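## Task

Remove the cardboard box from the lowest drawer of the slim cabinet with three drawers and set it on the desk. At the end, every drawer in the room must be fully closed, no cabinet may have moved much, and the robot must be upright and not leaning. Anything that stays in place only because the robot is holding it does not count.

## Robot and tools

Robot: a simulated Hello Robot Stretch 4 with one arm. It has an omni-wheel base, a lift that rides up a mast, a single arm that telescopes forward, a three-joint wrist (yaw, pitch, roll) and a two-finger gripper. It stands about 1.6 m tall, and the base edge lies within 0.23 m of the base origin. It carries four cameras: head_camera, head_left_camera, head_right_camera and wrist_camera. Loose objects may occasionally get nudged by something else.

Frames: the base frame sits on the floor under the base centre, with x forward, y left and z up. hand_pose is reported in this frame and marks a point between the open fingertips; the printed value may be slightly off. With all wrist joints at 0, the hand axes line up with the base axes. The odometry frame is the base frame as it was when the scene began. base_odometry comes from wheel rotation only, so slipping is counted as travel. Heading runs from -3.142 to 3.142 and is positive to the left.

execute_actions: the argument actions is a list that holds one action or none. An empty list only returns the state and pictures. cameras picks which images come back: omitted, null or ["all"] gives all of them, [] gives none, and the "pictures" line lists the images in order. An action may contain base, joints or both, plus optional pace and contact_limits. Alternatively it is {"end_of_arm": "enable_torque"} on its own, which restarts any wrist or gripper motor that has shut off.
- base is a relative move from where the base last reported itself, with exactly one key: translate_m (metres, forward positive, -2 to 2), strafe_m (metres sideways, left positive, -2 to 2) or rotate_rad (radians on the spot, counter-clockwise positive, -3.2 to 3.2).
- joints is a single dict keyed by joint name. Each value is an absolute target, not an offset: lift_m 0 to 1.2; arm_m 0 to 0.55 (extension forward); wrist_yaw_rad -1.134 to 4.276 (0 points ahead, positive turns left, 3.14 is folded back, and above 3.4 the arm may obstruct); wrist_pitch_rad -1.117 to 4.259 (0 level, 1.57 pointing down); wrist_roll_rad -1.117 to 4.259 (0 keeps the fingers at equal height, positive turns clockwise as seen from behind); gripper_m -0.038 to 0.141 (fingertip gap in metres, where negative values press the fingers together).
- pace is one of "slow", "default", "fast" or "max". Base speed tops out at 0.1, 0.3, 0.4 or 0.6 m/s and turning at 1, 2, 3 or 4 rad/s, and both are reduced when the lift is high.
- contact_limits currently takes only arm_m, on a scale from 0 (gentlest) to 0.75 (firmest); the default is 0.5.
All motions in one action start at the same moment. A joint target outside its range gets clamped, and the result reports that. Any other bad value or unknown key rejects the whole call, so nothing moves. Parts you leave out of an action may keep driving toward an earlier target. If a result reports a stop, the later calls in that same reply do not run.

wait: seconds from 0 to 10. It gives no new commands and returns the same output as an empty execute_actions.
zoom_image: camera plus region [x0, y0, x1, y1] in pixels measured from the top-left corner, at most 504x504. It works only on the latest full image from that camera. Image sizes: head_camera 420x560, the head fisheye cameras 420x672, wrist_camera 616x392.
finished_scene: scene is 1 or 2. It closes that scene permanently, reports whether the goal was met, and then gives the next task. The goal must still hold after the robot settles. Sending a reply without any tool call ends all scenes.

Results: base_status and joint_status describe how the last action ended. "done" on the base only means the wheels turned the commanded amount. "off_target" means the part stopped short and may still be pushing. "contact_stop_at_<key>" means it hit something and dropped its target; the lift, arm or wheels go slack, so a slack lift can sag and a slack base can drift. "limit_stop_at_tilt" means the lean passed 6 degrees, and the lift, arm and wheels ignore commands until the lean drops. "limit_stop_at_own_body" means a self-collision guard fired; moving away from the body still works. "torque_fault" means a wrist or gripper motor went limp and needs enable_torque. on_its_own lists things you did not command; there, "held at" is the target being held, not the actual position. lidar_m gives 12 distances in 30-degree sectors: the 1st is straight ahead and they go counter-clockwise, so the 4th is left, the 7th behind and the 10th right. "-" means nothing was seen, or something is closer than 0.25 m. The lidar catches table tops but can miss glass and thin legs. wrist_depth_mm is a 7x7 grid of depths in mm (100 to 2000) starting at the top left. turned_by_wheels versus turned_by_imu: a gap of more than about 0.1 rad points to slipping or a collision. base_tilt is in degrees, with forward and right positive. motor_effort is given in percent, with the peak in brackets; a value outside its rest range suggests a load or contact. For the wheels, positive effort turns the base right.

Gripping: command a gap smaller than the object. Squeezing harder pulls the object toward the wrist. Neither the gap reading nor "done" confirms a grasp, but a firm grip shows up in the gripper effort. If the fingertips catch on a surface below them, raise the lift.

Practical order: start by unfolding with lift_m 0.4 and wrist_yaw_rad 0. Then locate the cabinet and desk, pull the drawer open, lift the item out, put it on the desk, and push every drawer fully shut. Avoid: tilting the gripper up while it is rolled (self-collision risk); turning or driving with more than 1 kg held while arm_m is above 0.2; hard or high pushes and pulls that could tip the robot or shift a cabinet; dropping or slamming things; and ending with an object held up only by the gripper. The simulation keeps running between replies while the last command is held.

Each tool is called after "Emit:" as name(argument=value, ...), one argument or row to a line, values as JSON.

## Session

Emit:
execute_actions(
  actions=[],
)

Scene clock: 0.00 s.
base_odometry: x=+0.000 y=+0.000 heading=+0.000 (m, m, rad; odometry frame)
turned_by_wheels: +0.000 (rad since the last result)
turned_by_imu: +0.000 (rad since the last result)
base_tilt: forward=+0.7 right=+0.7 (deg)
lidar_m: 1.12 1.11 1.28 1.67 1.67 1.90 2.14 1.57 2.47 2.35 2.44 1.93
base_status: not commanded
joint_positions: lift_m=+0.190 arm_m=-0.001 wrist_yaw_rad=+3.096 wrist_pitch_rad=-0.004 wrist_roll_rad=+0.016 gripper_m=+0.057
joint_status: not commanded
motor_effort: lift_m=+17 arm_m=-1 wrist_yaw_rad=+0 wrist_pitch_rad=-6 wrist_roll_rad=-2 gripper_m=-6 wheel_0=+0 wheel_1=-1 wheel_2=+0 (%)
hand_pose: x=-0.1148 y=+0.1006 z=+0.3692 quat_wxyz=(+0.023, +0.002, +0.008, +1.000) (m; base frame)
wrist_depth_mm: - 141 - - - 1983 1618 / - 139 - - - - 1537 / - 128 226 - - - 1576 / 107 138 255 - - - 1618 / 135 1499 - - - - 1576 / 1464 1499 211 1537 213 1464 1366 / 1078 991 991 960 946 904 931
pictures: head_camera, head_left_camera, head_right_camera, wrist_camera
Images, in order (width x height): head_camera 420x560, head_left_camera 420x672, head_right_camera 420x672, wrist_camera 616x392.

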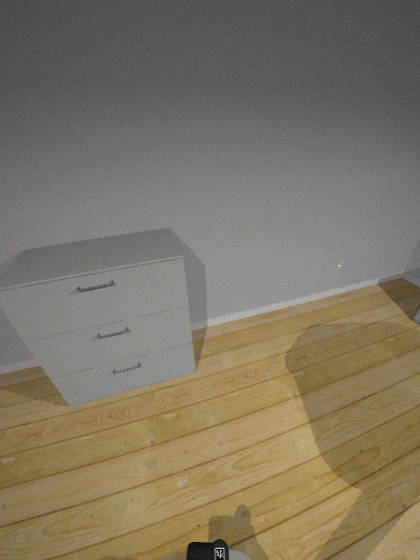

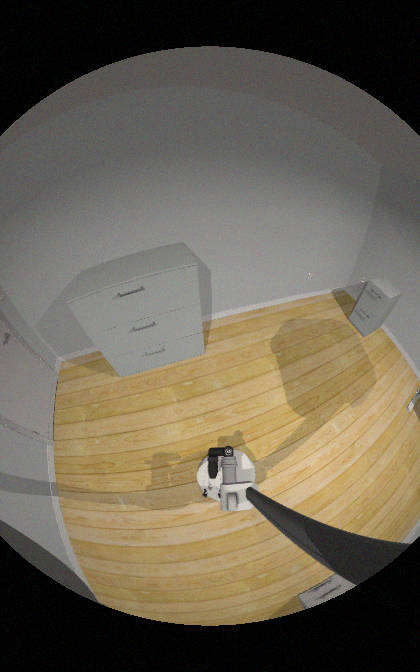

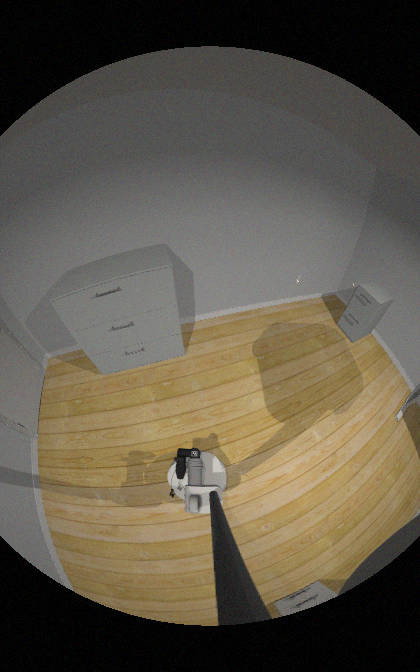

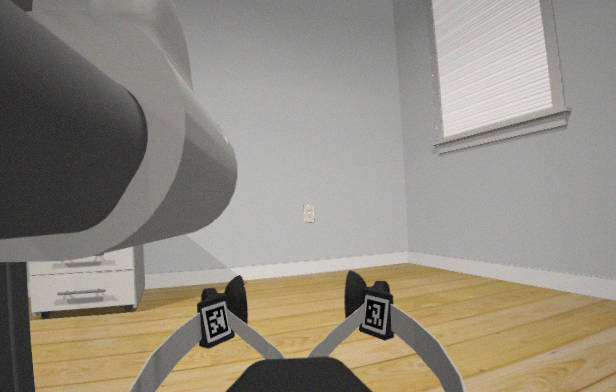

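Emit:
execute_actions(
  actions=[
    {"joints":{"lift_m":0.4,"wrist_yaw_rad":0,"gripper_m":0.08},"base":{"rotate_rad":-2.8}},
  ],
)

Scene clock: 4.03 s.
base_odometry: x=+0.000 y=+0.000 heading=-2.800 (m, m, rad; odometry frame)
turned_by_wheels: -2.800 (rad since the last result)
turned_by_imu: -2.851 (rad since the last result)
base_tilt: forward=+0.7 right=+0.7 (deg)
lidar_m: 1.55 1.67 2.33 2.30 2.22 1.66 1.11 1.16 1.75 1.68 1.77 2.20
base_status: done
joint_positions: lift_m=+0.400 arm_m=-0.001 wrist_yaw_rad=+0.000 wrist_pitch_rad=-0.004 wrist_roll_rad=+0.016 gripper_m=+0.080
joint_status: all done
motor_effort: lift_m=+20(23) arm_m=-1(0) wrist_yaw_rad=+0(6) wrist_pitch_rad=-4(6) wrist_roll_rad=-2(2) gripper_m=-4(5) wheel_0=+1(4) wheel_1=+0(7) wheel_2=+0(7) (%)
hand_pose: x=+0.4579 y=-0.0874 z=+0.5791 quat_wxyz=(+1.000, +0.008, -0.002, +0.000) (m; base frame)
wrist_depth_mm: 1983 1983 - 1983 - 1983 1983 / - - 1983 1921 1983 - 1983 / - 1983 1983 1983 1921 1921 1921 / 1983 1921 1921 1983 1921 1921 1983 / 1921 1983 1366 1921 1863 1921 1863 / 1983 1983 212 1921 201 1863 1921 / 1576 1430 1366 162 1397 1366 1366
pictures: head_camera, head_left_camera, head_right_camera, wrist_camera
Images, in order (width x height): head_camera 420x560, head_left_camera 420x672, head_right_camera 420x672, wrist_camera 616x392.

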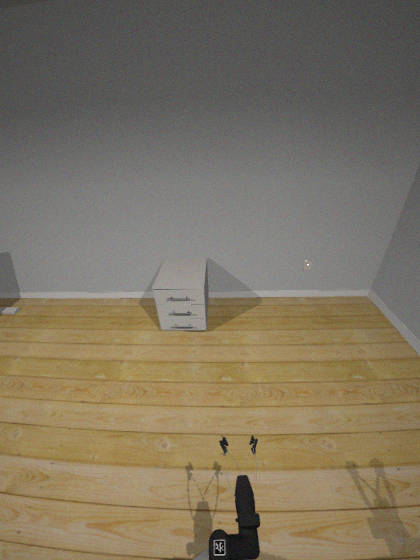

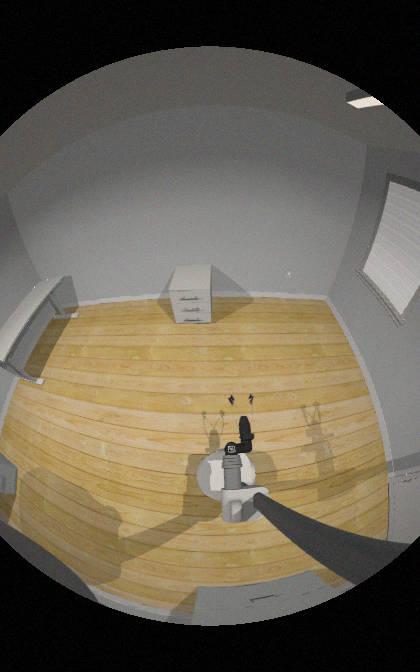

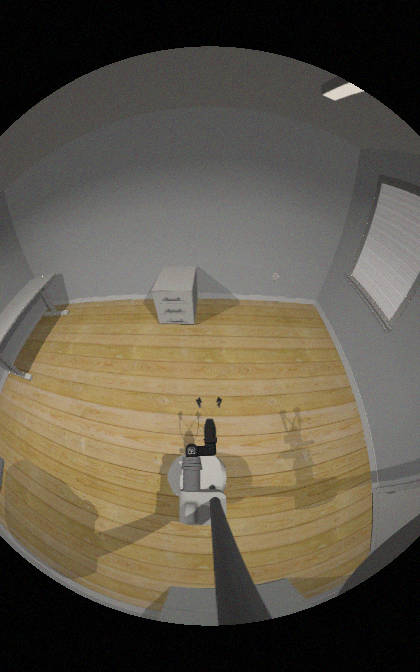

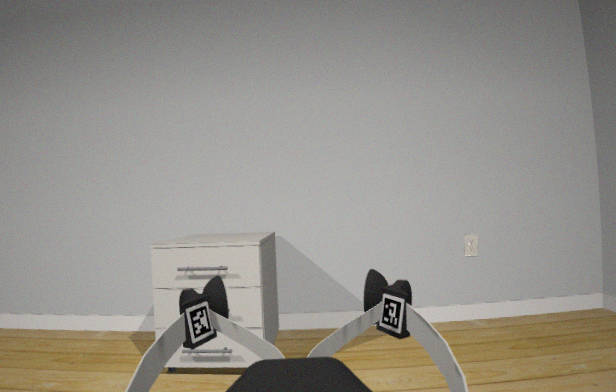

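Emit:
execute_actions(
  actions=[
    {"joints":{"lift_m":0.15,"wrist_roll_rad":1.57,"wrist_pitch_rad":0.25},"base":{"translate_m":0.75},"pace":"fast"},
  ],
  cameras=[],
)

Emit:
execute_actions(
  actions=[
    {"joints":{"lift_m":0.07,"arm_m":0.22},"base":{"strafe_m":0.37},"pace":"fast"},
  ],
  cameras=[],
)

Emit:
execute_actions(
  actions=[
    {"joints":{"lift_m":0.02}},
  ],
  cameras=["wrist_camera","head_camera"],
)

Scene clock: 11.10 s.
base_odometry: x=-0.707 y=-0.251 heading=-2.800 (m, m, rad; odometry frame)
turned_by_wheels: +0.000 (rad since the last result)
turned_by_imu: -0.002 (rad since the last result)
base_tilt: forward=+0.7 right=+0.7 (deg)
lidar_m: 0.82 0.82 2.03 2.22 2.71 2.45 1.87 2.00 1.79 1.68 1.78 1.43
base_status: done
joint_positions: lift_m=+0.150 arm_m=-0.001 wrist_yaw_rad=+0.000 wrist_pitch_rad=+0.252 wrist_roll_rad=+1.570 gripper_m=+0.080
joint_status: all done
motor_effort: lift_m=+14(18) arm_m=-1(0) wrist_yaw_rad=+0(1) wrist_pitch_rad=-2(5) wrist_roll_rad=-1(2) gripper_m=-4(3) wheel_0=+0(6) wheel_1=+0(7) wheel_2=+0(13) (%)
hand_pose: x=+0.4488 y=-0.0874 z=+0.2566 quat_wxyz=(+0.702, +0.701, +0.089, -0.089) (m; base frame)
wrist_depth_mm: 1008 1042 1118 1078 585 394 317 / 1008 1042 1160 1060 585 402 322 / 991 1060 1118 1078 591 404 324 / 1008 1060 1138 1078 597 407 325 / 1008 1060 1138 1098 597 404 325 / 1008 750 213 750 202 404 325 / 976 535 574 161 591 382 322
pictures: none
No camera images: the call's "cameras" was empty. Leave "cameras" out to get every camera's image.

Scene clock: 13.23 s.
base_odometry: x=-0.583 y=-0.600 heading=-2.800 (m, m, rad; odometry frame)
turned_by_wheels: +0.000 (rad since the last result)
turned_by_imu: +0.002 (rad since the last result)
base_tilt: forward=+0.7 right=+0.7 (deg)
lidar_m: 0.80 1.47 1.92 1.84 2.37 2.42 1.88 1.93 2.15 2.05 1.92 0.84
base_status: done
joint_positions: lift_m=+0.070 arm_m=+0.219 wrist_yaw_rad=+0.000 wrist_pitch_rad=+0.252 wrist_roll_rad=+1.570 gripper_m=+0.080
joint_status: all done
motor_effort: lift_m=+14(13) arm_m=+5(5) wrist_yaw_rad=-1(1) wrist_pitch_rad=-5(3) wrist_roll_rad=-1(1) gripper_m=-5(3) wheel_0=+0(12) wheel_1=-2(10) wheel_2=-1(3) (%)
hand_pose: x=+0.6694 y=-0.0873 z=+0.1766 quat_wxyz=(+0.702, +0.701, +0.089, -0.089) (m; base frame)
wrist_depth_mm: 809 866 917 768 427 291 - / 329 351 384 407 424 296 236 / 329 349 375 407 424 296 239 / 330 349 377 399 427 298 240 / 330 349 379 402 424 298 240 / 332 347 211 402 202 297 238 / 332 343 373 161 427 281 237
pictures: none
No camera images: the call's "cameras" was empty. Leave "cameras" out to get every camera's image.

Scene clock: 14.33 s.
base_odometry: x=-0.583 y=-0.600 heading=-2.800 (m, m, rad; odometry frame)
turned_by_wheels: +0.000 (rad since the last result)
turned_by_imu: +0.000 (rad since the last result)
base_tilt: forward=+0.7 right=+0.7 (deg)
lidar_m: 0.78 1.44 1.90 1.85 2.39 2.43 1.90 1.96 2.15 2.07 1.91 0.87
base_status: not commanded
joint_positions: lift_m=+0.020 arm_m=+0.219 wrist_yaw_rad=+0.000 wrist_pitch_rad=+0.252 wrist_roll_rad=+1.570 gripper_m=+0.080
joint_status: all done
motor_effort: lift_m=+14(14) arm_m=+5(4) wrist_yaw_rad=-1(0) wrist_pitch_rad=-5(5) wrist_roll_rad=-2(1) gripper_m=-4(3) wheel_0=+0(0) wheel_1=-3(3) wheel_2=-1(1) (%)
hand_pose: x=+0.6694 y=-0.0873 z=+0.1266 quat_wxyz=(+0.702, +0.701, +0.089, -0.089) (m; base frame)
wrist_depth_mm: 809 854 946 603 334 228 - / 330 349 379 410 338 230 189 / 329 349 377 407 340 232 190 / 330 351 375 407 343 234 191 / 330 351 379 404 343 233 191 / 330 353 213 404 202 232 190 / 330 340 373 161 340 220 -
pictures: head_camera, wrist_camera
Images, in order (width x height): head_camera 420x560, wrist_camera 616x392.

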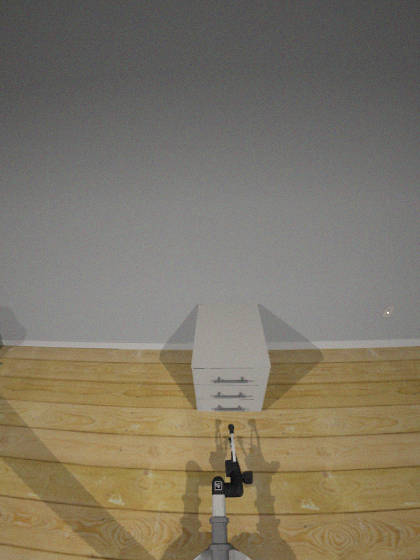

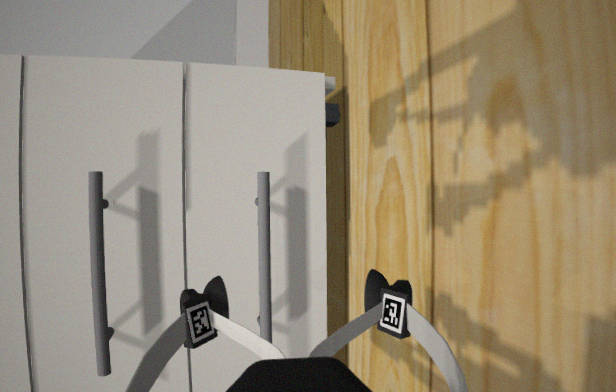

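Emit:
execute_actions(
  actions=[
    {"joints":{"arm_m":0.356,"gripper_m":0.055,"lift_m":0.026}},
  ],
  cameras=["wrist_camera"],
)

Emit:
execute_actions(
  actions=[
    {"joints":{"arm_m":0.376,"gripper_m":0.04},"contact_limits":{"arm_m":0.2}},
  ],
  cameras=["wrist_camera"],
)

Scene clock: 18.43 s.
base_odometry: x=-0.583 y=-0.600 heading=-2.800 (m, m, rad; odometry frame)
turned_by_wheels: +0.000 (rad since the last result)
turned_by_imu: +0.000 (rad since the last result)
base_tilt: forward=+0.7 right=+0.7 (deg)
lidar_m: 0.79 1.45 1.92 1.85 2.38 2.42 1.89 1.96 2.14 2.06 1.91 0.84
base_status: not commanded
joint_positions: lift_m=+0.026 arm_m=+0.355 wrist_yaw_rad=+0.000 wrist_pitch_rad=+0.252 wrist_roll_rad=+1.570 gripper_m=+0.055
joint_status: all done
motor_effort: lift_m=+22(21) arm_m=+5(6) wrist_yaw_rad=+0(0) wrist_pitch_rad=-4(5) wrist_roll_rad=-1(1) gripper_m=-5(1) wheel_0=+0(0) wheel_1=-2(3) wheel_2=-1(1) (%)
hand_pose: x=+0.8054 y=-0.0874 z=+0.1320 quat_wxyz=(+0.702, +0.701, +0.089, -0.089) (m; base frame)
wrist_depth_mm: 212 225 244 260 287 234 - / 213 226 244 262 289 237 194 / 213 227 246 260 293 238 196 / 214 227 246 258 296 239 196 / 214 227 243 259 294 240 196 / 213 227 213 257 214 239 196 / 208 222 241 228 279 227 -
pictures: wrist_camera
Images, in order (width x height): wrist_camera 616x392.

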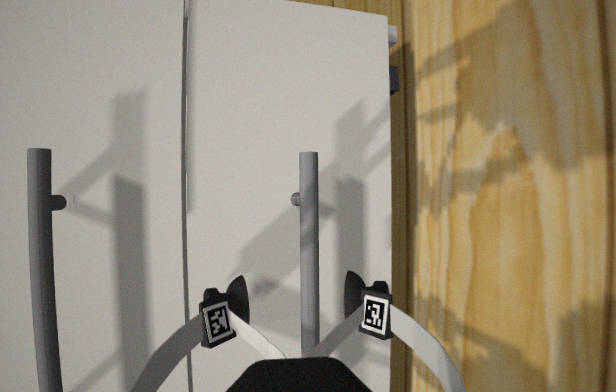

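Scene clock: 19.27 s.
base_odometry: x=-0.582 y=-0.600 heading=-2.800 (m, m, rad; odometry frame)
turned_by_wheels: +0.000 (rad since the last result)
turned_by_imu: +0.000 (rad since the last result)
base_tilt: forward=+0.7 right=+0.7 (deg)
lidar_m: 0.81 1.44 1.91 1.85 2.39 2.42 1.88 1.95 2.15 2.07 1.92 0.87
base_status: not commanded
joint_positions: lift_m=+0.026 arm_m=+0.375 wrist_yaw_rad=-0.004 wrist_pitch_rad=+0.247 wrist_roll_rad=+1.570 gripper_m=+0.040
joint_status: all done
motor_effort: lift_m=+19(22) arm_m=+7(12) wrist_yaw_rad=+10(14) wrist_pitch_rad=+10(10) wrist_roll_rad=-1(1) gripper_m=-6(7) wheel_0=+2(3) wheel_1=+0(3) wheel_2=-6(7) (%)
contact_limits: arm_m 0.2
hand_pose: x=+0.8249 y=-0.0884 z=+0.1335 quat_wxyz=(+0.702, +0.702, +0.086, -0.088) (m; base frame)
wrist_depth_mm: 205 219 234 252 272 239 - / 206 219 235 252 273 242 198 / 206 219 236 252 272 244 199 / 206 220 235 248 272 245 196 / 206 219 234 249 271 245 200 / 202 219 212 244 267 245 200 / 202 214 232 244 265 231 -
pictures: wrist_camera
Images, in order (width x height): wrist_camera 616x392.

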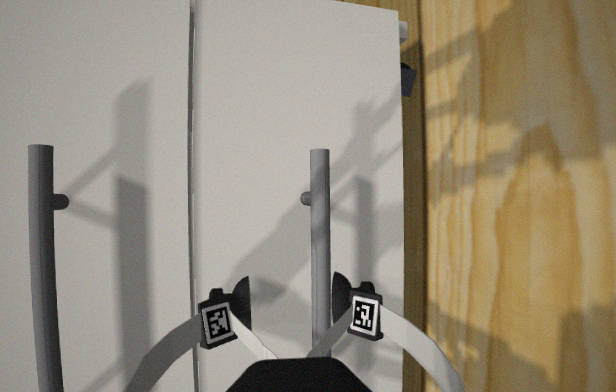

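Emit:
execute_actions(
  actions=[
    {"joints":{"arm_m":0.358,"lift_m":0.016}},
  ],
  cameras=[],
)

Emit:
execute_actions(
  actions=[
    {"joints":{"gripper_m":-0.02}},
  ],
  cameras=["wrist_camera"],
)

Emit:
execute_actions(
  actions=[
    {"joints":{"arm_m":0.12},"pace":"slow"},
  ],
  cameras=["wrist_camera","head_camera"],
)

Scene clock: 23.63 s.
base_odometry: x=-0.583 y=-0.600 heading=-2.800 (m, m, rad; odometry frame)
turned_by_wheels: +0.000 (rad since the last result)
turned_by_imu: +0.000 (rad since the last result)
base_tilt: forward=+0.7 right=+0.7 (deg)
lidar_m: 0.81 1.47 1.93 1.86 2.38 2.44 1.87 1.95 2.16 2.06 1.92 0.88
base_status: not commanded
joint_positions: lift_m=+0.016 arm_m=+0.359 wrist_yaw_rad=+0.000 wrist_pitch_rad=+0.252 wrist_roll_rad=+1.570 gripper_m=+0.040
joint_status: all done
motor_effort: lift_m=+14(19) arm_m=-5(5) wrist_yaw_rad=+1(11) wrist_pitch_rad=-4(12) wrist_roll_rad=-2(2) gripper_m=-4(7) wheel_0=+0(2) wheel_1=-1(0) wheel_2=-2(6) (%)
hand_pose: x=+0.8091 y=-0.0875 z=+0.1227 quat_wxyz=(+0.702, +0.701, +0.089, -0.089) (m; base frame)
wrist_depth_mm: 218 233 249 268 289 224 - / 219 233 250 268 291 225 184 / 219 232 250 267 296 227 186 / 219 233 249 270 296 228 187 / 218 233 250 270 296 229 186 / 219 232 211 260 278 226 186 / 218 229 246 148 285 216 -
pictures: none
No camera images: the call's "cameras" was empty. Leave "cameras" out to get every camera's image.

Scene clock: 24.97 s.
base_odometry: x=-0.583 y=-0.600 heading=-2.800 (m, m, rad; odometry frame)
turned_by_wheels: +0.000 (rad since the last result)
turned_by_imu: +0.000 (rad since the last result)
base_tilt: forward=+0.7 right=+0.7 (deg)
lidar_m: 0.77 1.45 1.92 1.85 2.39 2.43 1.88 1.95 2.16 2.05 1.90 0.87
base_status: not commanded
joint_positions: lift_m=+0.016 arm_m=+0.359 wrist_yaw_rad=+0.001 wrist_pitch_rad=+0.251 wrist_roll_rad=+1.570 gripper_m=-0.019
joint_status: all done
motor_effort: lift_m=+14(14) arm_m=-5(4) wrist_yaw_rad=-2(2) wrist_pitch_rad=-3(4) wrist_roll_rad=-2(2) gripper_m=-21(21) wheel_0=+0(0) wheel_1=+0(0) wheel_2=-1(1) (%)
hand_pose: x=+0.8093 y=-0.0872 z=+0.1229 quat_wxyz=(+0.702, +0.701, +0.089, -0.088) (m; base frame)
wrist_depth_mm: 218 233 244 264 290 223 - / 219 231 246 265 293 225 185 / 218 234 245 265 294 228 186 / 219 233 246 264 297 228 187 / 219 233 245 263 297 229 187 / 218 232 238 206 279 228 186 / 218 226 241 226 279 211 -
pictures: wrist_camera
Images, in order (width x height): wrist_camera 616x392.

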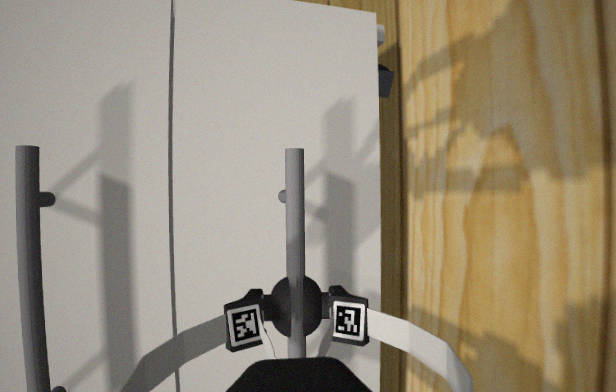

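Scene clock: 28.63 s.
base_odometry: x=-0.583 y=-0.600 heading=-2.800 (m, m, rad; odometry frame)
turned_by_wheels: +0.000 (rad since the last result)
turned_by_imu: +0.001 (rad since the last result)
base_tilt: forward=+0.7 right=+0.7 (deg)
lidar_m: 0.62 1.45 1.92 1.84 2.40 2.39 1.88 1.95 2.15 2.07 1.90 0.63
base_status: not commanded
joint_positions: lift_m=+0.016 arm_m=+0.121 wrist_yaw_rad=+0.008 wrist_pitch_rad=+0.251 wrist_roll_rad=+1.570 gripper_m=-0.019
joint_status: all done
on_its_own: wrist_yaw_rad is at rest, and its effort (-22) is outside its rest range (-13 to +13)
motor_effort: lift_m=+14(14) arm_m=-5(7) wrist_yaw_rad=-22(22) wrist_pitch_rad=-3(4) wrist_roll_rad=-2(2) gripper_m=-23(24) wheel_0=+2(3) wheel_1=-1(0) wheel_2=+2(2) (%)
hand_pose: x=+0.5720 y=-0.0853 z=+0.1228 quat_wxyz=(+0.702, +0.701, +0.091, -0.086) (m; base frame)
wrist_depth_mm: 891 931 242 262 289 223 - / 430 452 243 262 294 224 185 / 424 449 244 262 296 228 186 / 424 452 244 263 298 229 187 / 424 449 245 264 298 229 187 / 421 445 236 205 279 229 186 / 424 436 239 185 279 207 -
pictures: head_camera, wrist_camera
Images, in order (width x height): head_camera 420x560, wrist_camera 616x392.

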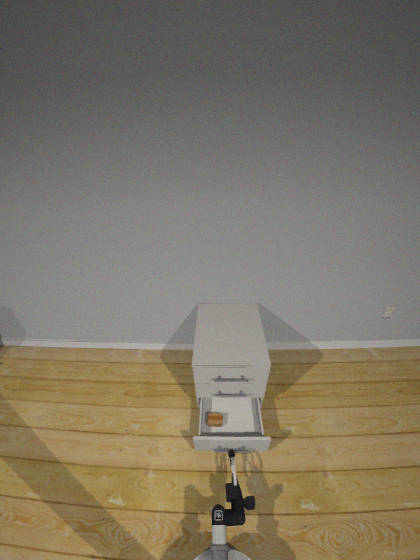

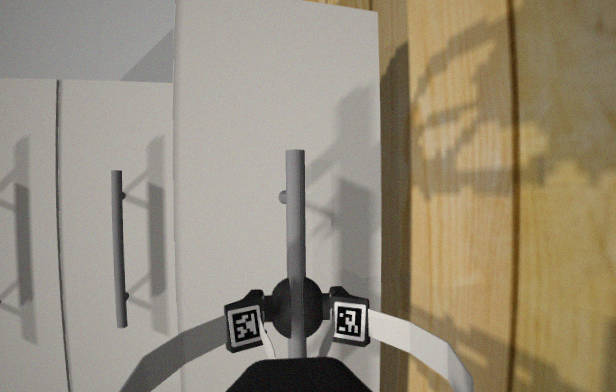

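Emit:
execute_actions(
  actions=[
    {"joints":{"gripper_m":0.06}},
  ],
  cameras=[],
)

Emit:
execute_actions(
  actions=[
    {"joints":{"arm_m":0.04}},
  ],
  cameras=[],
)

Emit:
execute_actions(
  actions=[
    {"joints":{"lift_m":0.42,"wrist_roll_rad":0,"gripper_m":0.12,"arm_m":0.04},"base":{"strafe_m":0.08},"pace":"fast"},
  ],
  cameras=[],
)

Emit:
execute_actions(
  actions=[
    {"joints":{"arm_m":0.27,"wrist_pitch_rad":1.3},"base":{"translate_m":0.1}},
  ],
  cameras=["wrist_camera","head_camera"],
)

Scene clock: 37.07 s.
base_odometry: x=-0.583 y=-0.600 heading=-2.800 (m, m, rad; odometry frame)
turned_by_wheels: +0.000 (rad since the last result)
turned_by_imu: +0.000 (rad since the last result)
base_tilt: forward=+0.7 right=+0.7 (deg)
lidar_m: 0.61 1.46 1.93 1.86 2.39 2.40 1.87 1.94 2.18 2.05 1.91 0.61
base_status: not commanded
joint_positions: lift_m=+0.016 arm_m=+0.121 wrist_yaw_rad=+0.000 wrist_pitch_rad=+0.252 wrist_roll_rad=+1.570 gripper_m=+0.060
joint_status: all done
motor_effort: lift_m=+14(14) arm_m=-5(6) wrist_yaw_rad=-1(22) wrist_pitch_rad=-4(5) wrist_roll_rad=-2(3) gripper_m=-6(27) wheel_0=+1(3) wheel_1=+0(0) wheel_2=+0(2) (%)
hand_pose: x=+0.5711 y=-0.0873 z=+0.1227 quat_wxyz=(+0.702, +0.701, +0.089, -0.089) (m; base frame)
wrist_depth_mm: 891 946 250 270 298 223 - / 891 931 251 270 293 226 185 / 424 449 251 268 294 227 186 / 427 452 250 267 297 229 187 / 424 449 251 271 297 228 187 / 421 449 213 270 214 228 187 / 421 442 246 229 286 216 -
pictures: none
No camera images: the call's "cameras" was empty. Leave "cameras" out to get every camera's image.

Scene clock: 37.83 s.
base_odometry: x=-0.583 y=-0.600 heading=-2.800 (m, m, rad; odometry frame)
turned_by_wheels: +0.000 (rad since the last result)
turned_by_imu: +0.000 (rad since the last result)
base_tilt: forward=+0.7 right=+0.7 (deg)
lidar_m: 0.60 1.45 1.92 1.85 2.39 2.44 1.88 1.97 2.16 2.06 1.93 0.63
base_status: not commanded
joint_positions: lift_m=+0.016 arm_m=+0.074 wrist_yaw_rad=+0.000 wrist_pitch_rad=+0.252 wrist_roll_rad=+1.570 gripper_m=+0.060
joint_status: arm_m limit_stop_at_own_body (moved -0.046 of -0.081)
on_its_own: lift_m is slack since a limit_stop_at_own_body; arm_m is slack since a limit_stop_at_own_body (your +0.040 is given up)
motor_effort: lift_m=+18(18) arm_m=+0(5) wrist_yaw_rad=+1(4) wrist_pitch_rad=-4(4) wrist_roll_rad=-2(2) gripper_m=-4(3) wheel_0=+0(1) wheel_1=+0(1) wheel_2=-2(2) (%)
hand_pose: x=+0.5247 y=-0.0875 z=+0.1226 quat_wxyz=(+0.702, +0.701, +0.089, -0.089) (m; base frame)
wrist_depth_mm: 946 991 668 508 330 224 - / 917 1008 296 317 332 226 185 / 462 496 294 319 334 228 186 / 462 496 297 317 336 229 187 / 462 496 296 319 338 229 187 / 462 488 213 319 213 227 187 / 462 484 293 276 338 216 -
pictures: none
No camera images: the call's "cameras" was empty. Leave "cameras" out to get every camera's image.

not run: a stop came earlier in this reply.

not run: a stop came earlier in this reply.

Emit:
execute_actions(
  actions=[
    {"joints":{"lift_m":0.42,"wrist_roll_rad":0,"arm_m":0.075},"base":{"strafe_m":0.08},"pace":"fast"},
  ],
  cameras=[],
)

Emit:
execute_actions(
  actions=[
    {"joints":{"arm_m":0.27,"wrist_pitch_rad":1.3,"gripper_m":0.12},"base":{"translate_m":0.1}},
  ],
  cameras=["wrist_camera","head_camera"],
)

Scene clock: 43.43 s.
base_odometry: x=-0.556 y=-0.675 heading=-2.800 (m, m, rad; odometry frame)
turned_by_wheels: +0.000 (rad since the last result)
turned_by_imu: +0.001 (rad since the last result)
base_tilt: forward=+0.7 right=+0.7 (deg)
lidar_m: 0.58 1.47 1.83 1.76 2.31 2.43 1.89 1.98 2.25 2.13 1.90 0.62
base_status: done
joint_positions: lift_m=+0.420 arm_m=+0.074 wrist_yaw_rad=+0.000 wrist_pitch_rad=+0.252 wrist_roll_rad=+0.000 gripper_m=+0.060
joint_status: all done
motor_effort: lift_m=+22(23) arm_m=+3(4) wrist_yaw_rad=+0(1) wrist_pitch_rad=-4(4) wrist_roll_rad=-2(7) gripper_m=-4(4) wheel_0=+2(10) wheel_1=-1(10) wheel_2=-1(0) (%)
hand_pose: x=+0.5248 y=-0.0874 z=+0.5260 quat_wxyz=(+0.992, +0.000, +0.126, +0.000) (m; base frame)
wrist_depth_mm: 1025 1008 1025 1008 1025 1008 1008 / 1042 1060 1060 1042 1042 1060 1042 / 1078 1060 1098 1078 1078 1078 1078 / 1118 1138 1118 554 554 1098 1098 / 1182 1160 574 564 569 1138 1160 / 1205 1182 217 597 213 1060 1160 / 960 931 615 569 609 878 931
pictures: none
No camera images: the call's "cameras" was empty. Leave "cameras" out to get every camera's image.

Scene clock: 45.10 s.
base_odometry: x=-0.650 y=-0.709 heading=-2.800 (m, m, rad; odometry frame)
turned_by_wheels: +0.000 (rad since the last result)
turned_by_imu: +0.000 (rad since the last result)
base_tilt: forward=+0.7 right=+0.6 (deg)
lidar_m: 0.49 1.33 1.82 1.77 2.38 2.54 2.02 2.05 2.24 2.16 1.80 0.49
base_status: done
joint_positions: lift_m=+0.420 arm_m=+0.269 wrist_yaw_rad=+0.000 wrist_pitch_rad=+1.300 wrist_roll_rad=+0.000 gripper_m=+0.120
joint_status: all done
motor_effort: lift_m=+21(21) arm_m=+5(4) wrist_yaw_rad=-1(0) wrist_pitch_rad=+0(1) wrist_roll_rad=-2(2) gripper_m=-2(5) wheel_0=+1(3) wheel_1=+0(5) wheel_2=+2(8) (%)
hand_pose: x=+0.5172 y=-0.0874 z=+0.3199 quat_wxyz=(+0.796, +0.000, +0.605, +0.000) (m; base frame)
wrist_depth_mm: 668 668 325 325 322 317 315 / 634 640 404 402 397 392 640 / 603 609 544 544 544 539 627 / 574 574 512 504 517 517 591 / 544 549 496 492 496 484 564 / 512 517 345 477 204 530 530 / 496 496 504 147 512 508 517
pictures: head_camera, wrist_camera
Images, in order (width x height): head_camera 420x560, wrist_camera 616x392.

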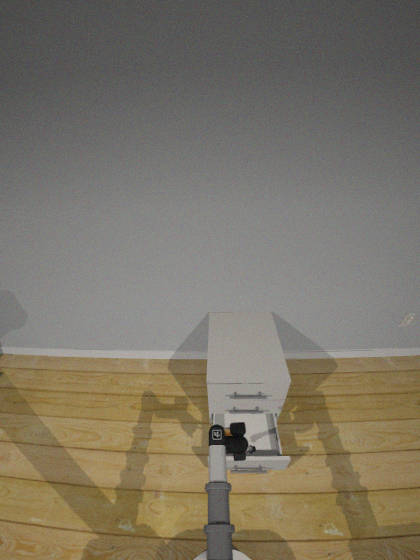

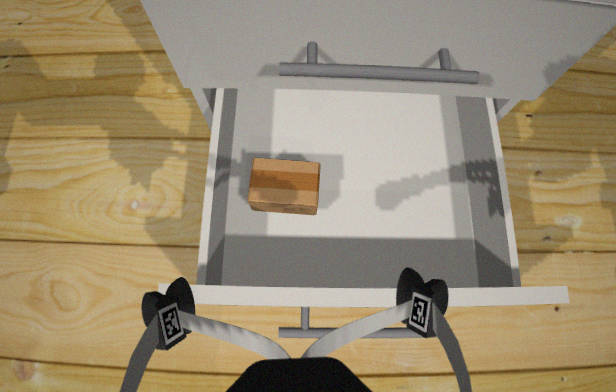

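Emit:
execute_actions(
  actions=[
    {"joints":{"arm_m":0.35,"wrist_pitch_rad":1.1,"gripper_m":0.10,"lift_m":0.36},"base":{"strafe_m":0.02}},
  ],
  cameras=[],
)

Emit:
execute_actions(
  actions=[
    {"joints":{"lift_m":0.26}},
  ],
  cameras=["wrist_camera","head_camera"],
)

Scene clock: 54.37 s.
base_odometry: x=-0.643 y=-0.728 heading=-2.800 (m, m, rad; odometry frame)
turned_by_wheels: +0.000 (rad since the last result)
turned_by_imu: +0.000 (rad since the last result)
base_tilt: forward=+0.7 right=+0.7 (deg)
lidar_m: 0.49 1.36 1.81 1.76 2.39 2.52 1.99 2.06 2.28 2.15 1.79 0.49
base_status: done
joint_positions: lift_m=+0.360 arm_m=+0.349 wrist_yaw_rad=+0.000 wrist_pitch_rad=+1.101 wrist_roll_rad=+0.000 gripper_m=+0.100
joint_status: all done
motor_effort: lift_m=+14(21) arm_m=+4(5) wrist_yaw_rad=-1(1) wrist_pitch_rad=-1(6) wrist_roll_rad=-2(2) gripper_m=-3(1) wheel_0=+0(7) wheel_1=+0(6) wheel_2=+1(0) (%)
hand_pose: x=+0.6506 y=-0.0874 z=+0.2813 quat_wxyz=(+0.852, +0.000, +0.523, +0.000) (m; base frame)
wrist_depth_mm: 741 170 172 171 152 149 - / 691 200 202 202 200 198 200 / 634 603 248 246 246 243 241 / 574 574 319 300 298 296 312 / 525 530 473 469 473 466 477 / 488 492 349 384 199 439 377 / 462 452 347 152 404 404 370
pictures: none
No camera images: the call's "cameras" was empty. Leave "cameras" out to get every camera's image.

Scene clock: 55.80 s.
base_odometry: x=-0.643 y=-0.728 heading=-2.800 (m, m, rad; odometry frame)
turned_by_wheels: +0.000 (rad since the last result)
turned_by_imu: +0.000 (rad since the last result)
base_tilt: forward=+0.7 right=+0.8 (deg)
lidar_m: 0.49 1.37 1.78 1.76 2.40 2.53 2.00 2.08 2.27 2.17 1.78 0.50
base_status: not commanded
joint_positions: lift_m=+0.260 arm_m=+0.349 wrist_yaw_rad=+0.000 wrist_pitch_rad=+1.101 wrist_roll_rad=+0.000 gripper_m=+0.100
joint_status: all done
motor_effort: lift_m=+14(14) arm_m=+5(5) wrist_yaw_rad=+0(1) wrist_pitch_rad=-2(2) wrist_roll_rad=-2(2) gripper_m=-3(5) wheel_0=+1(0) wheel_1=+0(0) wheel_2=+0(0) (%)
hand_pose: x=+0.6506 y=-0.0874 z=+0.1813 quat_wxyz=(+0.852, +0.000, +0.523, +0.000) (m; base frame)
wrist_depth_mm: 609 170 171 172 170 167 - / 564 201 201 194 186 190 199 / 504 484 246 247 245 242 247 / 459 462 382 394 397 397 373 / 418 427 349 364 362 366 357 / 389 392 281 289 200 338 340 / 366 362 282 151 314 314 319
pictures: head_camera, wrist_camera
Images, in order (width x height): head_camera 420x560, wrist_camera 616x392.

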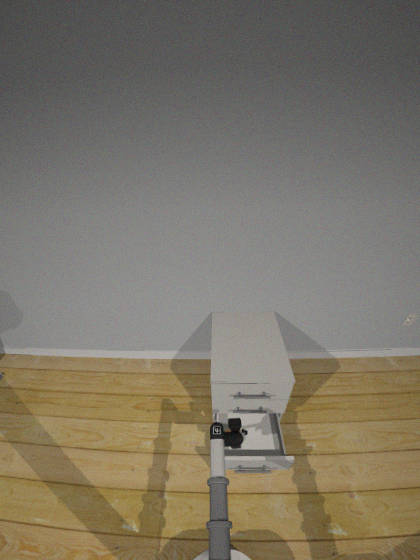

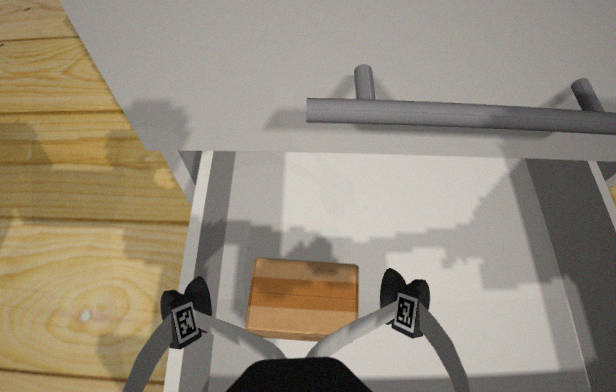

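Emit:
execute_actions(
  actions=[
    {"joints":{"arm_m":0.355,"lift_m":0.24},"base":{"strafe_m":-0.014}},
  ],
  cameras=["wrist_camera"],
)

Emit:
execute_actions(
  actions=[
    {"joints":{"lift_m":0.21},"pace":"slow"},
  ],
  cameras=["wrist_camera"],
)

Scene clock: 61.07 s.
base_odometry: x=-0.648 y=-0.715 heading=-2.800 (m, m, rad; odometry frame)
turned_by_wheels: +0.000 (rad since the last result)
turned_by_imu: +0.000 (rad since the last result)
base_tilt: forward=+0.7 right=+0.7 (deg)
lidar_m: 0.48 1.33 1.84 1.74 2.35 2.52 2.01 2.08 2.27 2.15 1.78 0.49
base_status: done
joint_positions: lift_m=+0.240 arm_m=+0.354 wrist_yaw_rad=+0.000 wrist_pitch_rad=+1.101 wrist_roll_rad=+0.000 gripper_m=+0.100
joint_status: all done
motor_effort: lift_m=+14(13) arm_m=+5(6) wrist_yaw_rad=+0(0) wrist_pitch_rad=-2(3) wrist_roll_rad=-2(2) gripper_m=-1(2) wheel_0=-1(6) wheel_1=+1(5) wheel_2=+0(3) (%)
hand_pose: x=+0.6556 y=-0.0874 z=+0.1613 quat_wxyz=(+0.852, +0.000, +0.523, +0.000) (m; base frame)
wrist_depth_mm: 168 163 165 163 164 162 - / 521 193 194 180 179 157 175 / 477 309 287 237 236 234 233 / 439 430 357 370 375 375 351 / 399 399 332 343 345 345 338 / 370 366 263 267 199 319 317 / 347 340 291 151 296 294 300
pictures: wrist_camera
Images, in order (width x height): wrist_camera 616x392.

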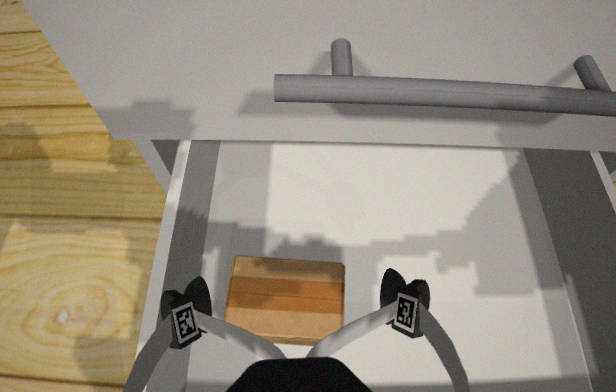

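Scene clock: 62.13 s.
base_odometry: x=-0.648 y=-0.715 heading=-2.800 (m, m, rad; odometry frame)
turned_by_wheels: +0.000 (rad since the last result)
turned_by_imu: +0.000 (rad since the last result)
base_tilt: forward=+0.7 right=+0.7 (deg)
lidar_m: 0.50 1.37 1.82 1.78 2.40 2.52 1.99 2.08 2.23 2.15 1.81 0.48
base_status: not commanded
joint_positions: lift_m=+0.210 arm_m=+0.354 wrist_yaw_rad=+0.000 wrist_pitch_rad=+1.101 wrist_roll_rad=+0.000 gripper_m=+0.100
joint_status: all done
motor_effort: lift_m=+13(14) arm_m=+5(5) wrist_yaw_rad=+0(0) wrist_pitch_rad=-2(2) wrist_roll_rad=-2(1) gripper_m=-2(4) wheel_0=-1(1) wheel_1=+1(1) wheel_2=+1(0) (%)
hand_pose: x=+0.6556 y=-0.0874 z=+0.1313 quat_wxyz=(+0.852, +0.000, +0.523, +0.000) (m; base frame)
wrist_depth_mm: 167 164 165 127 127 128 - / 480 193 194 194 193 191 189 / 442 282 353 366 370 375 342 / 404 399 330 338 338 340 336 / 370 362 304 257 310 314 315 / 340 229 234 238 199 289 287 / 320 201 265 151 268 268 271
pictures: wrist_camera
Images, in order (width x height): wrist_camera 616x392.

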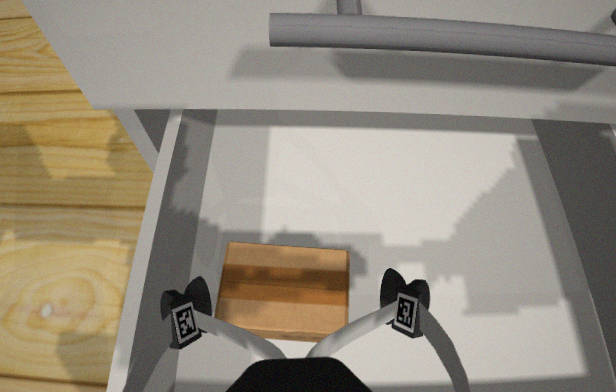

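Emit:
execute_actions(
  actions=[
    {"joints":{"lift_m":0.18,"gripper_m":0.106},"pace":"slow"},
  ],
  cameras=["wrist_camera"],
)

Scene clock: 65.83 s.
base_odometry: x=-0.648 y=-0.715 heading=-2.800 (m, m, rad; odometry frame)
turned_by_wheels: +0.000 (rad since the last result)
turned_by_imu: +0.000 (rad since the last result)
base_tilt: forward=+0.7 right=+0.7 (deg)
lidar_m: 0.52 1.36 1.82 1.76 2.39 2.55 2.00 2.08 2.25 2.15 1.77 0.52
base_status: not commanded
joint_positions: lift_m=+0.180 arm_m=+0.354 wrist_yaw_rad=+0.000 wrist_pitch_rad=+1.101 wrist_roll_rad=+0.000 gripper_m=+0.106
joint_status: all done
motor_effort: lift_m=+13(16) arm_m=+5(5) wrist_yaw_rad=+0(0) wrist_pitch_rad=+0(3) wrist_roll_rad=-2(3) gripper_m=-2(3) wheel_0=-1(1) wheel_1=+1(2) wheel_2=+0(0) (%)
hand_pose: x=+0.6556 y=-0.0874 z=+0.1013 quat_wxyz=(+0.852, +0.000, +0.523, +0.000) (m; base frame)
wrist_depth_mm: 168 163 165 165 164 162 - / 439 236 340 357 353 355 340 / 404 257 324 330 332 334 332 / 368 250 301 303 304 307 309 / 338 229 233 225 281 281 281 / 312 192 208 213 206 260 259 / 293 170 238 144 242 239 243
pictures: wrist_camera
Images, in order (width x height): wrist_camera 616x392.

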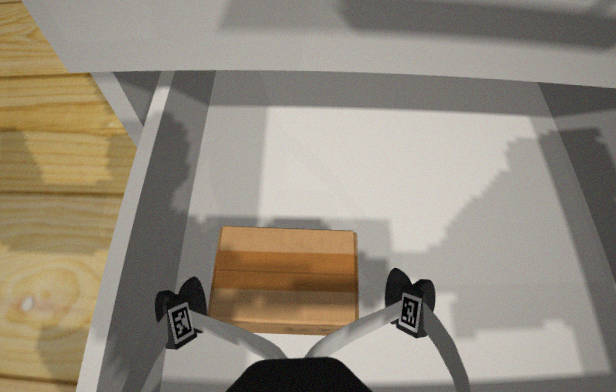

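Emit:
execute_actions(
  actions=[
    {"joints":{"lift_m":0.168,"arm_m":0.36},"pace":"slow"},
  ],
  cameras=["wrist_camera"],
)

Emit:
execute_actions(
  actions=[
    {"joints":{"gripper_m":0.05},"pace":"slow"},
  ],
  cameras=["wrist_camera"],
)

Emit:
execute_actions(
  actions=[
    {"joints":{"lift_m":0.21,"arm_m":0.345},"pace":"slow"},
  ],
  cameras=["wrist_camera"],
)

Scene clock: 69.40 s.
base_odometry: x=-0.648 y=-0.715 heading=-2.800 (m, m, rad; odometry frame)
turned_by_wheels: +0.000 (rad since the last result)
turned_by_imu: +0.000 (rad since the last result)
base_tilt: forward=+0.7 right=+0.7 (deg)
lidar_m: 0.54 1.35 1.81 1.76 2.36 2.54 1.99 2.07 2.25 2.15 1.78 0.50
base_status: not commanded
joint_positions: lift_m=+0.168 arm_m=+0.359 wrist_yaw_rad=+0.000 wrist_pitch_rad=+1.101 wrist_roll_rad=+0.000 gripper_m=+0.106
joint_status: all done
motor_effort: lift_m=+13(14) arm_m=+5(4) wrist_yaw_rad=+0(0) wrist_pitch_rad=-3(4) wrist_roll_rad=-2(2) gripper_m=-1(4) wheel_0=-1(1) wheel_1=+1(2) wheel_2=+0(0) (%)
hand_pose: x=+0.6606 y=-0.0874 z=+0.0893 quat_wxyz=(+0.852, +0.000, +0.523, +0.000) (m; base frame)
wrist_depth_mm: 159 158 159 160 158 156 - / 421 230 340 345 345 347 342 / 389 248 309 314 317 322 322 / 355 228 287 289 291 293 294 / 324 210 219 213 267 268 268 / 300 179 197 198 198 248 248 / 281 170 228 144 229 230 233
pictures: wrist_camera
Images, in order (width x height): wrist_camera 616x392.

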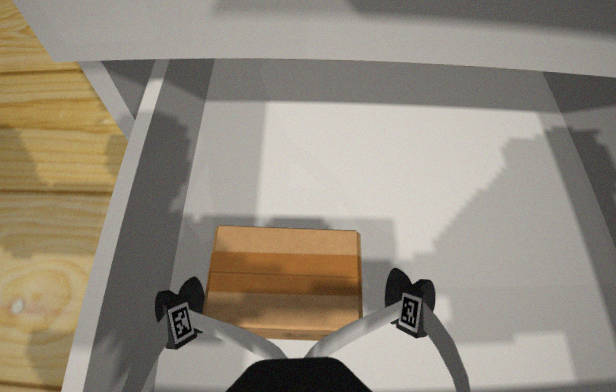

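Scene clock: 71.87 s.
base_odometry: x=-0.648 y=-0.715 heading=-2.800 (m, m, rad; odometry frame)
turned_by_wheels: +0.000 (rad since the last result)
turned_by_imu: +0.000 (rad since the last result)
base_tilt: forward=+0.7 right=+0.7 (deg)
lidar_m: 0.54 1.36 1.83 1.76 2.37 2.53 1.99 2.08 2.25 2.16 1.77 0.51
base_status: not commanded
joint_positions: lift_m=+0.168 arm_m=+0.359 wrist_yaw_rad=+0.000 wrist_pitch_rad=+1.101 wrist_roll_rad=+0.000 gripper_m=+0.051
joint_status: all done
motor_effort: lift_m=+14(14) arm_m=+5(5) wrist_yaw_rad=+0(0) wrist_pitch_rad=-3(2) wrist_roll_rad=-2(2) gripper_m=-25(23) wheel_0=-1(1) wheel_1=+1(1) wheel_2=+0(1) (%)
hand_pose: x=+0.6606 y=-0.0874 z=+0.0893 quat_wxyz=(+0.852, +0.000, +0.523, +0.000) (m; base frame)
wrist_depth_mm: 159 158 160 159 159 157 - / 430 229 340 349 349 345 342 / 389 246 307 315 317 320 322 / 355 228 287 287 290 293 293 / 324 209 207 202 263 267 267 / 298 179 188 186 188 248 248 / 278 164 224 214 229 229 232
pictures: wrist_camera
Images, in order (width x height): wrist_camera 616x392.

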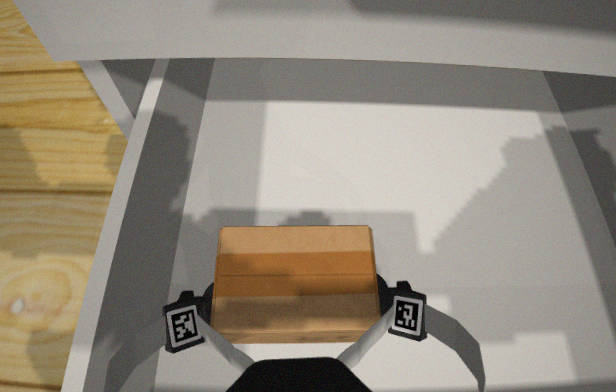

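Scene clock: 73.07 s.
base_odometry: x=-0.648 y=-0.715 heading=-2.800 (m, m, rad; odometry frame)
turned_by_wheels: +0.000 (rad since the last result)
turned_by_imu: +0.000 (rad since the last result)
base_tilt: forward=+0.7 right=+0.6 (deg)
lidar_m: 0.52 1.36 1.82 1.77 2.37 2.54 1.98 2.06 2.26 2.14 1.78 0.52
base_status: not commanded
joint_positions: lift_m=+0.210 arm_m=+0.346 wrist_yaw_rad=+0.000 wrist_pitch_rad=+1.101 wrist_roll_rad=+0.000 gripper_m=+0.051
joint_status: all done
motor_effort: lift_m=+22(23) arm_m=-5(5) wrist_yaw_rad=+0(0) wrist_pitch_rad=-1(1) wrist_roll_rad=-2(2) gripper_m=-25(25) wheel_0=-1(1) wheel_1=+2(1) wheel_2=+1(1) (%)
hand_pose: x=+0.6473 y=-0.0874 z=+0.1306 quat_wxyz=(+0.852, +0.000, +0.523, +0.000) (m; base frame)
wrist_depth_mm: 353 174 175 175 154 132 - / 492 204 205 205 204 202 203 / 439 424 355 366 368 373 359 / 399 394 329 336 336 340 336 / 368 359 208 202 304 312 314 / 340 229 189 187 188 287 287 / 319 206 260 214 267 266 270
pictures: wrist_camera
Images, in order (width x height): wrist_camera 616x392.

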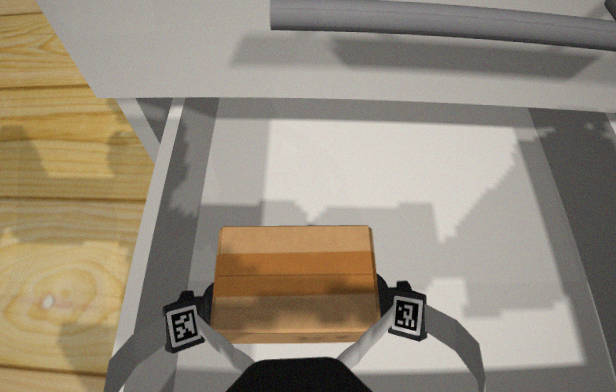

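Emit:
execute_actions(
  actions=[
    {"joints":{"lift_m":0.32,"arm_m":0.33}},
  ],
  cameras=[],
)

Emit:
execute_actions(
  actions=[
    {"joints":{"lift_m":0.34,"arm_m":0.0}},
  ],
  cameras=[],
)

Emit:
execute_actions(
  actions=[
    {"joints":{"lift_m":0.75},"base":{"rotate_rad":1.55}},
  ],
  cameras=[],
)

Emit:
execute_actions(
  actions=[
    {"joints":{"lift_m":1.15},"base":{"translate_m":1.0}},
  ],
  cameras=["head_camera","wrist_camera"],
)

Scene clock: 78.87 s.
base_odometry: x=-0.648 y=-0.715 heading=-2.800 (m, m, rad; odometry frame)
turned_by_wheels: +0.000 (rad since the last result)
turned_by_imu: +0.000 (rad since the last result)
base_tilt: forward=+0.7 right=+0.7 (deg)
lidar_m: 0.48 1.36 1.84 1.76 2.36 2.54 1.99 2.08 2.23 2.16 1.79 0.51
base_status: not commanded
joint_positions: lift_m=+0.320 arm_m=+0.331 wrist_yaw_rad=+0.000 wrist_pitch_rad=+1.101 wrist_roll_rad=+0.000 gripper_m=+0.051
joint_status: all done
motor_effort: lift_m=+22(22) arm_m=-5(6) wrist_yaw_rad=+0(0) wrist_pitch_rad=-2(3) wrist_roll_rad=-3(2) gripper_m=-24(26) wheel_0=-1(1) wheel_1=+1(1) wheel_2=+0(0) (%)
hand_pose: x=+0.6323 y=-0.0874 z=+0.2406 quat_wxyz=(+0.852, +0.000, +0.523, +0.000) (m; base frame)
wrist_depth_mm: 691 191 192 192 191 189 - / 634 225 226 225 224 221 218 / 574 559 277 265 262 248 256 / 521 530 445 455 455 452 382 / 484 488 208 202 424 433 362 / 449 449 188 186 187 399 353 / 421 410 285 215 368 366 351
pictures: none
No camera images: the call's "cameras" was empty. Leave "cameras" out to get every camera's image.

Scene clock: 80.97 s.
base_odometry: x=-0.648 y=-0.715 heading=-2.800 (m, m, rad; odometry frame)
turned_by_wheels: +0.000 (rad since the last result)
turned_by_imu: +0.000 (rad since the last result)
base_tilt: forward=+0.7 right=+0.7 (deg)
lidar_m: 0.45 1.33 1.81 1.77 2.38 2.54 2.00 2.09 2.23 2.15 1.80 0.50
base_status: not commanded
joint_positions: lift_m=+0.340 arm_m=+0.001 wrist_yaw_rad=+0.000 wrist_pitch_rad=+1.102 wrist_roll_rad=+0.000 gripper_m=+0.051
joint_status: all done
motor_effort: lift_m=+22(22) arm_m=-6(6) wrist_yaw_rad=+0(0) wrist_pitch_rad=-5(4) wrist_roll_rad=-3(2) gripper_m=-23(23) wheel_0=-1(1) wheel_1=+1(1) wheel_2=+0(0) (%)
hand_pose: x=+0.3022 y=-0.0874 z=+0.2605 quat_wxyz=(+0.852, +0.000, +0.523, +0.000) (m; base frame)
wrist_depth_mm: 732 750 707 654 661 750 778 / 668 668 597 591 591 603 691 / 603 603 430 427 424 424 615 / 559 549 539 544 544 554 569 / 508 508 209 202 512 517 521 / 466 473 187 187 187 484 477 / 436 433 436 213 442 439 452
pictures: none
No camera images: the call's "cameras" was empty. Leave "cameras" out to get every camera's image.

Scene clock: 83.60 s.
base_odometry: x=-0.648 y=-0.715 heading=-1.250 (m, m, rad; odometry frame)
turned_by_wheels: +1.550 (rad since the last result)
turned_by_imu: +1.578 (rad since the last result)
base_tilt: forward=+0.7 right=+0.8 (deg)
lidar_m: 1.74 2.39 2.52 1.99 2.09 2.21 2.16 1.82 0.49 0.50 1.37 1.81
base_status: done
joint_positions: lift_m=+0.750 arm_m=+0.001 wrist_yaw_rad=+0.000 wrist_pitch_rad=+1.101 wrist_roll_rad=+0.000 gripper_m=+0.051
joint_status: all done
motor_effort: lift_m=+22(24) arm_m=-5(6) wrist_yaw_rad=+0(0) wrist_pitch_rad=-1(3) wrist_roll_rad=-2(3) gripper_m=-23(24) wheel_0=+1(6) wheel_1=-1(6) wheel_2=+1(4) (%)
hand_pose: x=+0.3023 y=-0.0874 z=+0.6706 quat_wxyz=(+0.852, +0.000, +0.523, +0.000) (m; base frame)
wrist_depth_mm: 1366 1397 1397 1366 1430 1430 1430 / 1281 1229 1255 1255 1281 1281 1281 / 1138 1118 1118 1138 1138 1138 1138 / 1025 1042 1025 1025 1042 1025 1060 / 931 946 208 202 931 946 960 / 866 878 189 186 189 891 878 / 798 798 809 214 820 831 831
pictures: none
No camera images: the call's "cameras" was empty. Leave "cameras" out to get every camera's image.

Scene clock: 88.43 s.
base_odometry: x=-0.332 y=-1.663 heading=-1.250 (m, m, rad; odometry frame)
turned_by_wheels: +0.000 (rad since the last result)
turned_by_imu: -0.003 (rad since the last result)
base_tilt: forward=+0.7 right=+0.7 (deg)
lidar_m: 0.75 0.81 1.67 2.43 2.36 2.83 3.18 1.08 1.35 1.31 1.10 0.81
base_status: done
joint_positions: lift_m=+1.150 arm_m=+0.001 wrist_yaw_rad=+0.000 wrist_pitch_rad=+1.101 wrist_roll_rad=+0.000 gripper_m=+0.051
joint_status: all done
motor_effort: lift_m=+22(23) arm_m=-5(5) wrist_yaw_rad=+0(1) wrist_pitch_rad=-3(2) wrist_roll_rad=-2(2) gripper_m=-25(24) wheel_0=+1(5) wheel_1=+0(5) wheel_2=-1(9) (%)
hand_pose: x=+0.3023 y=-0.0874 z=+1.0706 quat_wxyz=(+0.852, +0.000, +0.523, +0.000) (m; base frame)
wrist_depth_mm: 1537 1464 891 878 891 904 904 / 1756 820 788 788 809 809 820 / 1661 1618 1618 1618 1618 1661 1464 / 1537 1464 1499 1499 1499 1499 1537 / 1336 1397 208 202 1366 1397 1430 / 1281 1281 189 187 187 1308 1281 / 1182 1138 1160 214 1205 1205 1205
pictures: head_camera, wrist_camera
Images, in order (width x height): head_camera 420x560, wrist_camera 616x392.

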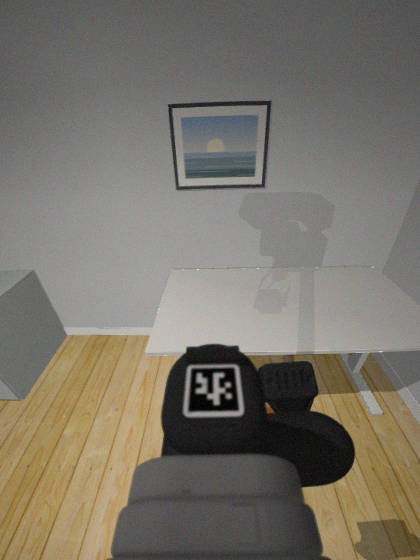

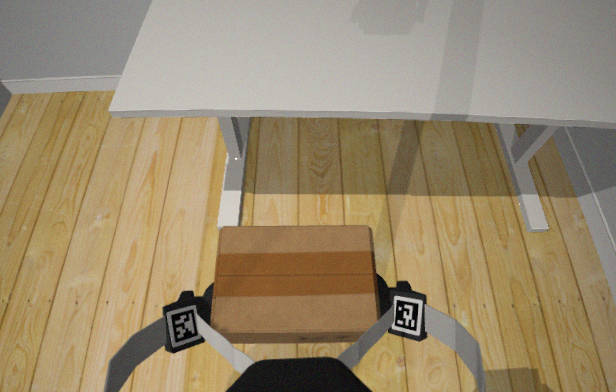

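Emit:
execute_actions(
  actions=[
    {"joints":{"lift_m":0.9,"arm_m":0.5},"base":{"translate_m":0.1}},
  ],
  cameras=["wrist_camera"],
)

Scene clock: 92.73 s.
base_odometry: x=-0.301 y=-1.758 heading=-1.250 (m, m, rad; odometry frame)
turned_by_wheels: +0.000 (rad since the last result)
turned_by_imu: +0.000 (rad since the last result)
base_tilt: forward=+0.7 right=+0.7 (deg)
lidar_m: 0.66 0.71 1.62 2.42 2.40 2.80 3.32 1.20 1.35 1.29 0.95 0.69
base_status: done
joint_positions: lift_m=+0.900 arm_m=+0.499 wrist_yaw_rad=+0.000 wrist_pitch_rad=+1.101 wrist_roll_rad=+0.000 gripper_m=+0.051
joint_status: all done
motor_effort: lift_m=+14(18) arm_m=+5(5) wrist_yaw_rad=-1(1) wrist_pitch_rad=-5(4) wrist_roll_rad=-2(2) gripper_m=-24(25) wheel_0=+1(5) wheel_1=+0(5) wheel_2=+1(11) (%)
hand_pose: x=+0.8006 y=-0.0874 z=+0.8212 quat_wxyz=(+0.852, +0.000, +0.523, +0.000) (m; base frame)
wrist_depth_mm: 492 492 500 504 500 512 517 / 449 449 445 452 455 462 466 / 404 404 407 407 413 413 415 / 368 370 373 375 375 379 379 / 338 340 208 201 338 345 347 / 312 314 189 187 188 319 322 / 293 287 290 213 297 296 300
pictures: wrist_camera
Images, in order (width x height): wrist_camera 616x392.

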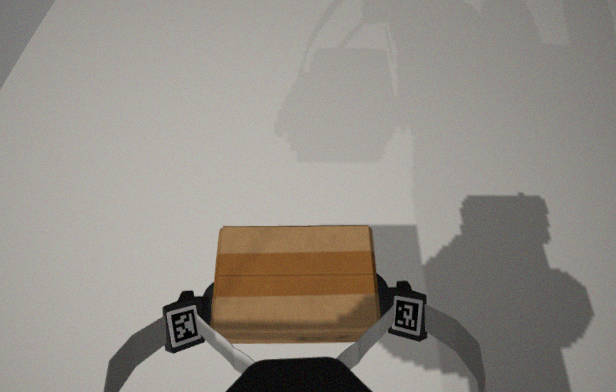

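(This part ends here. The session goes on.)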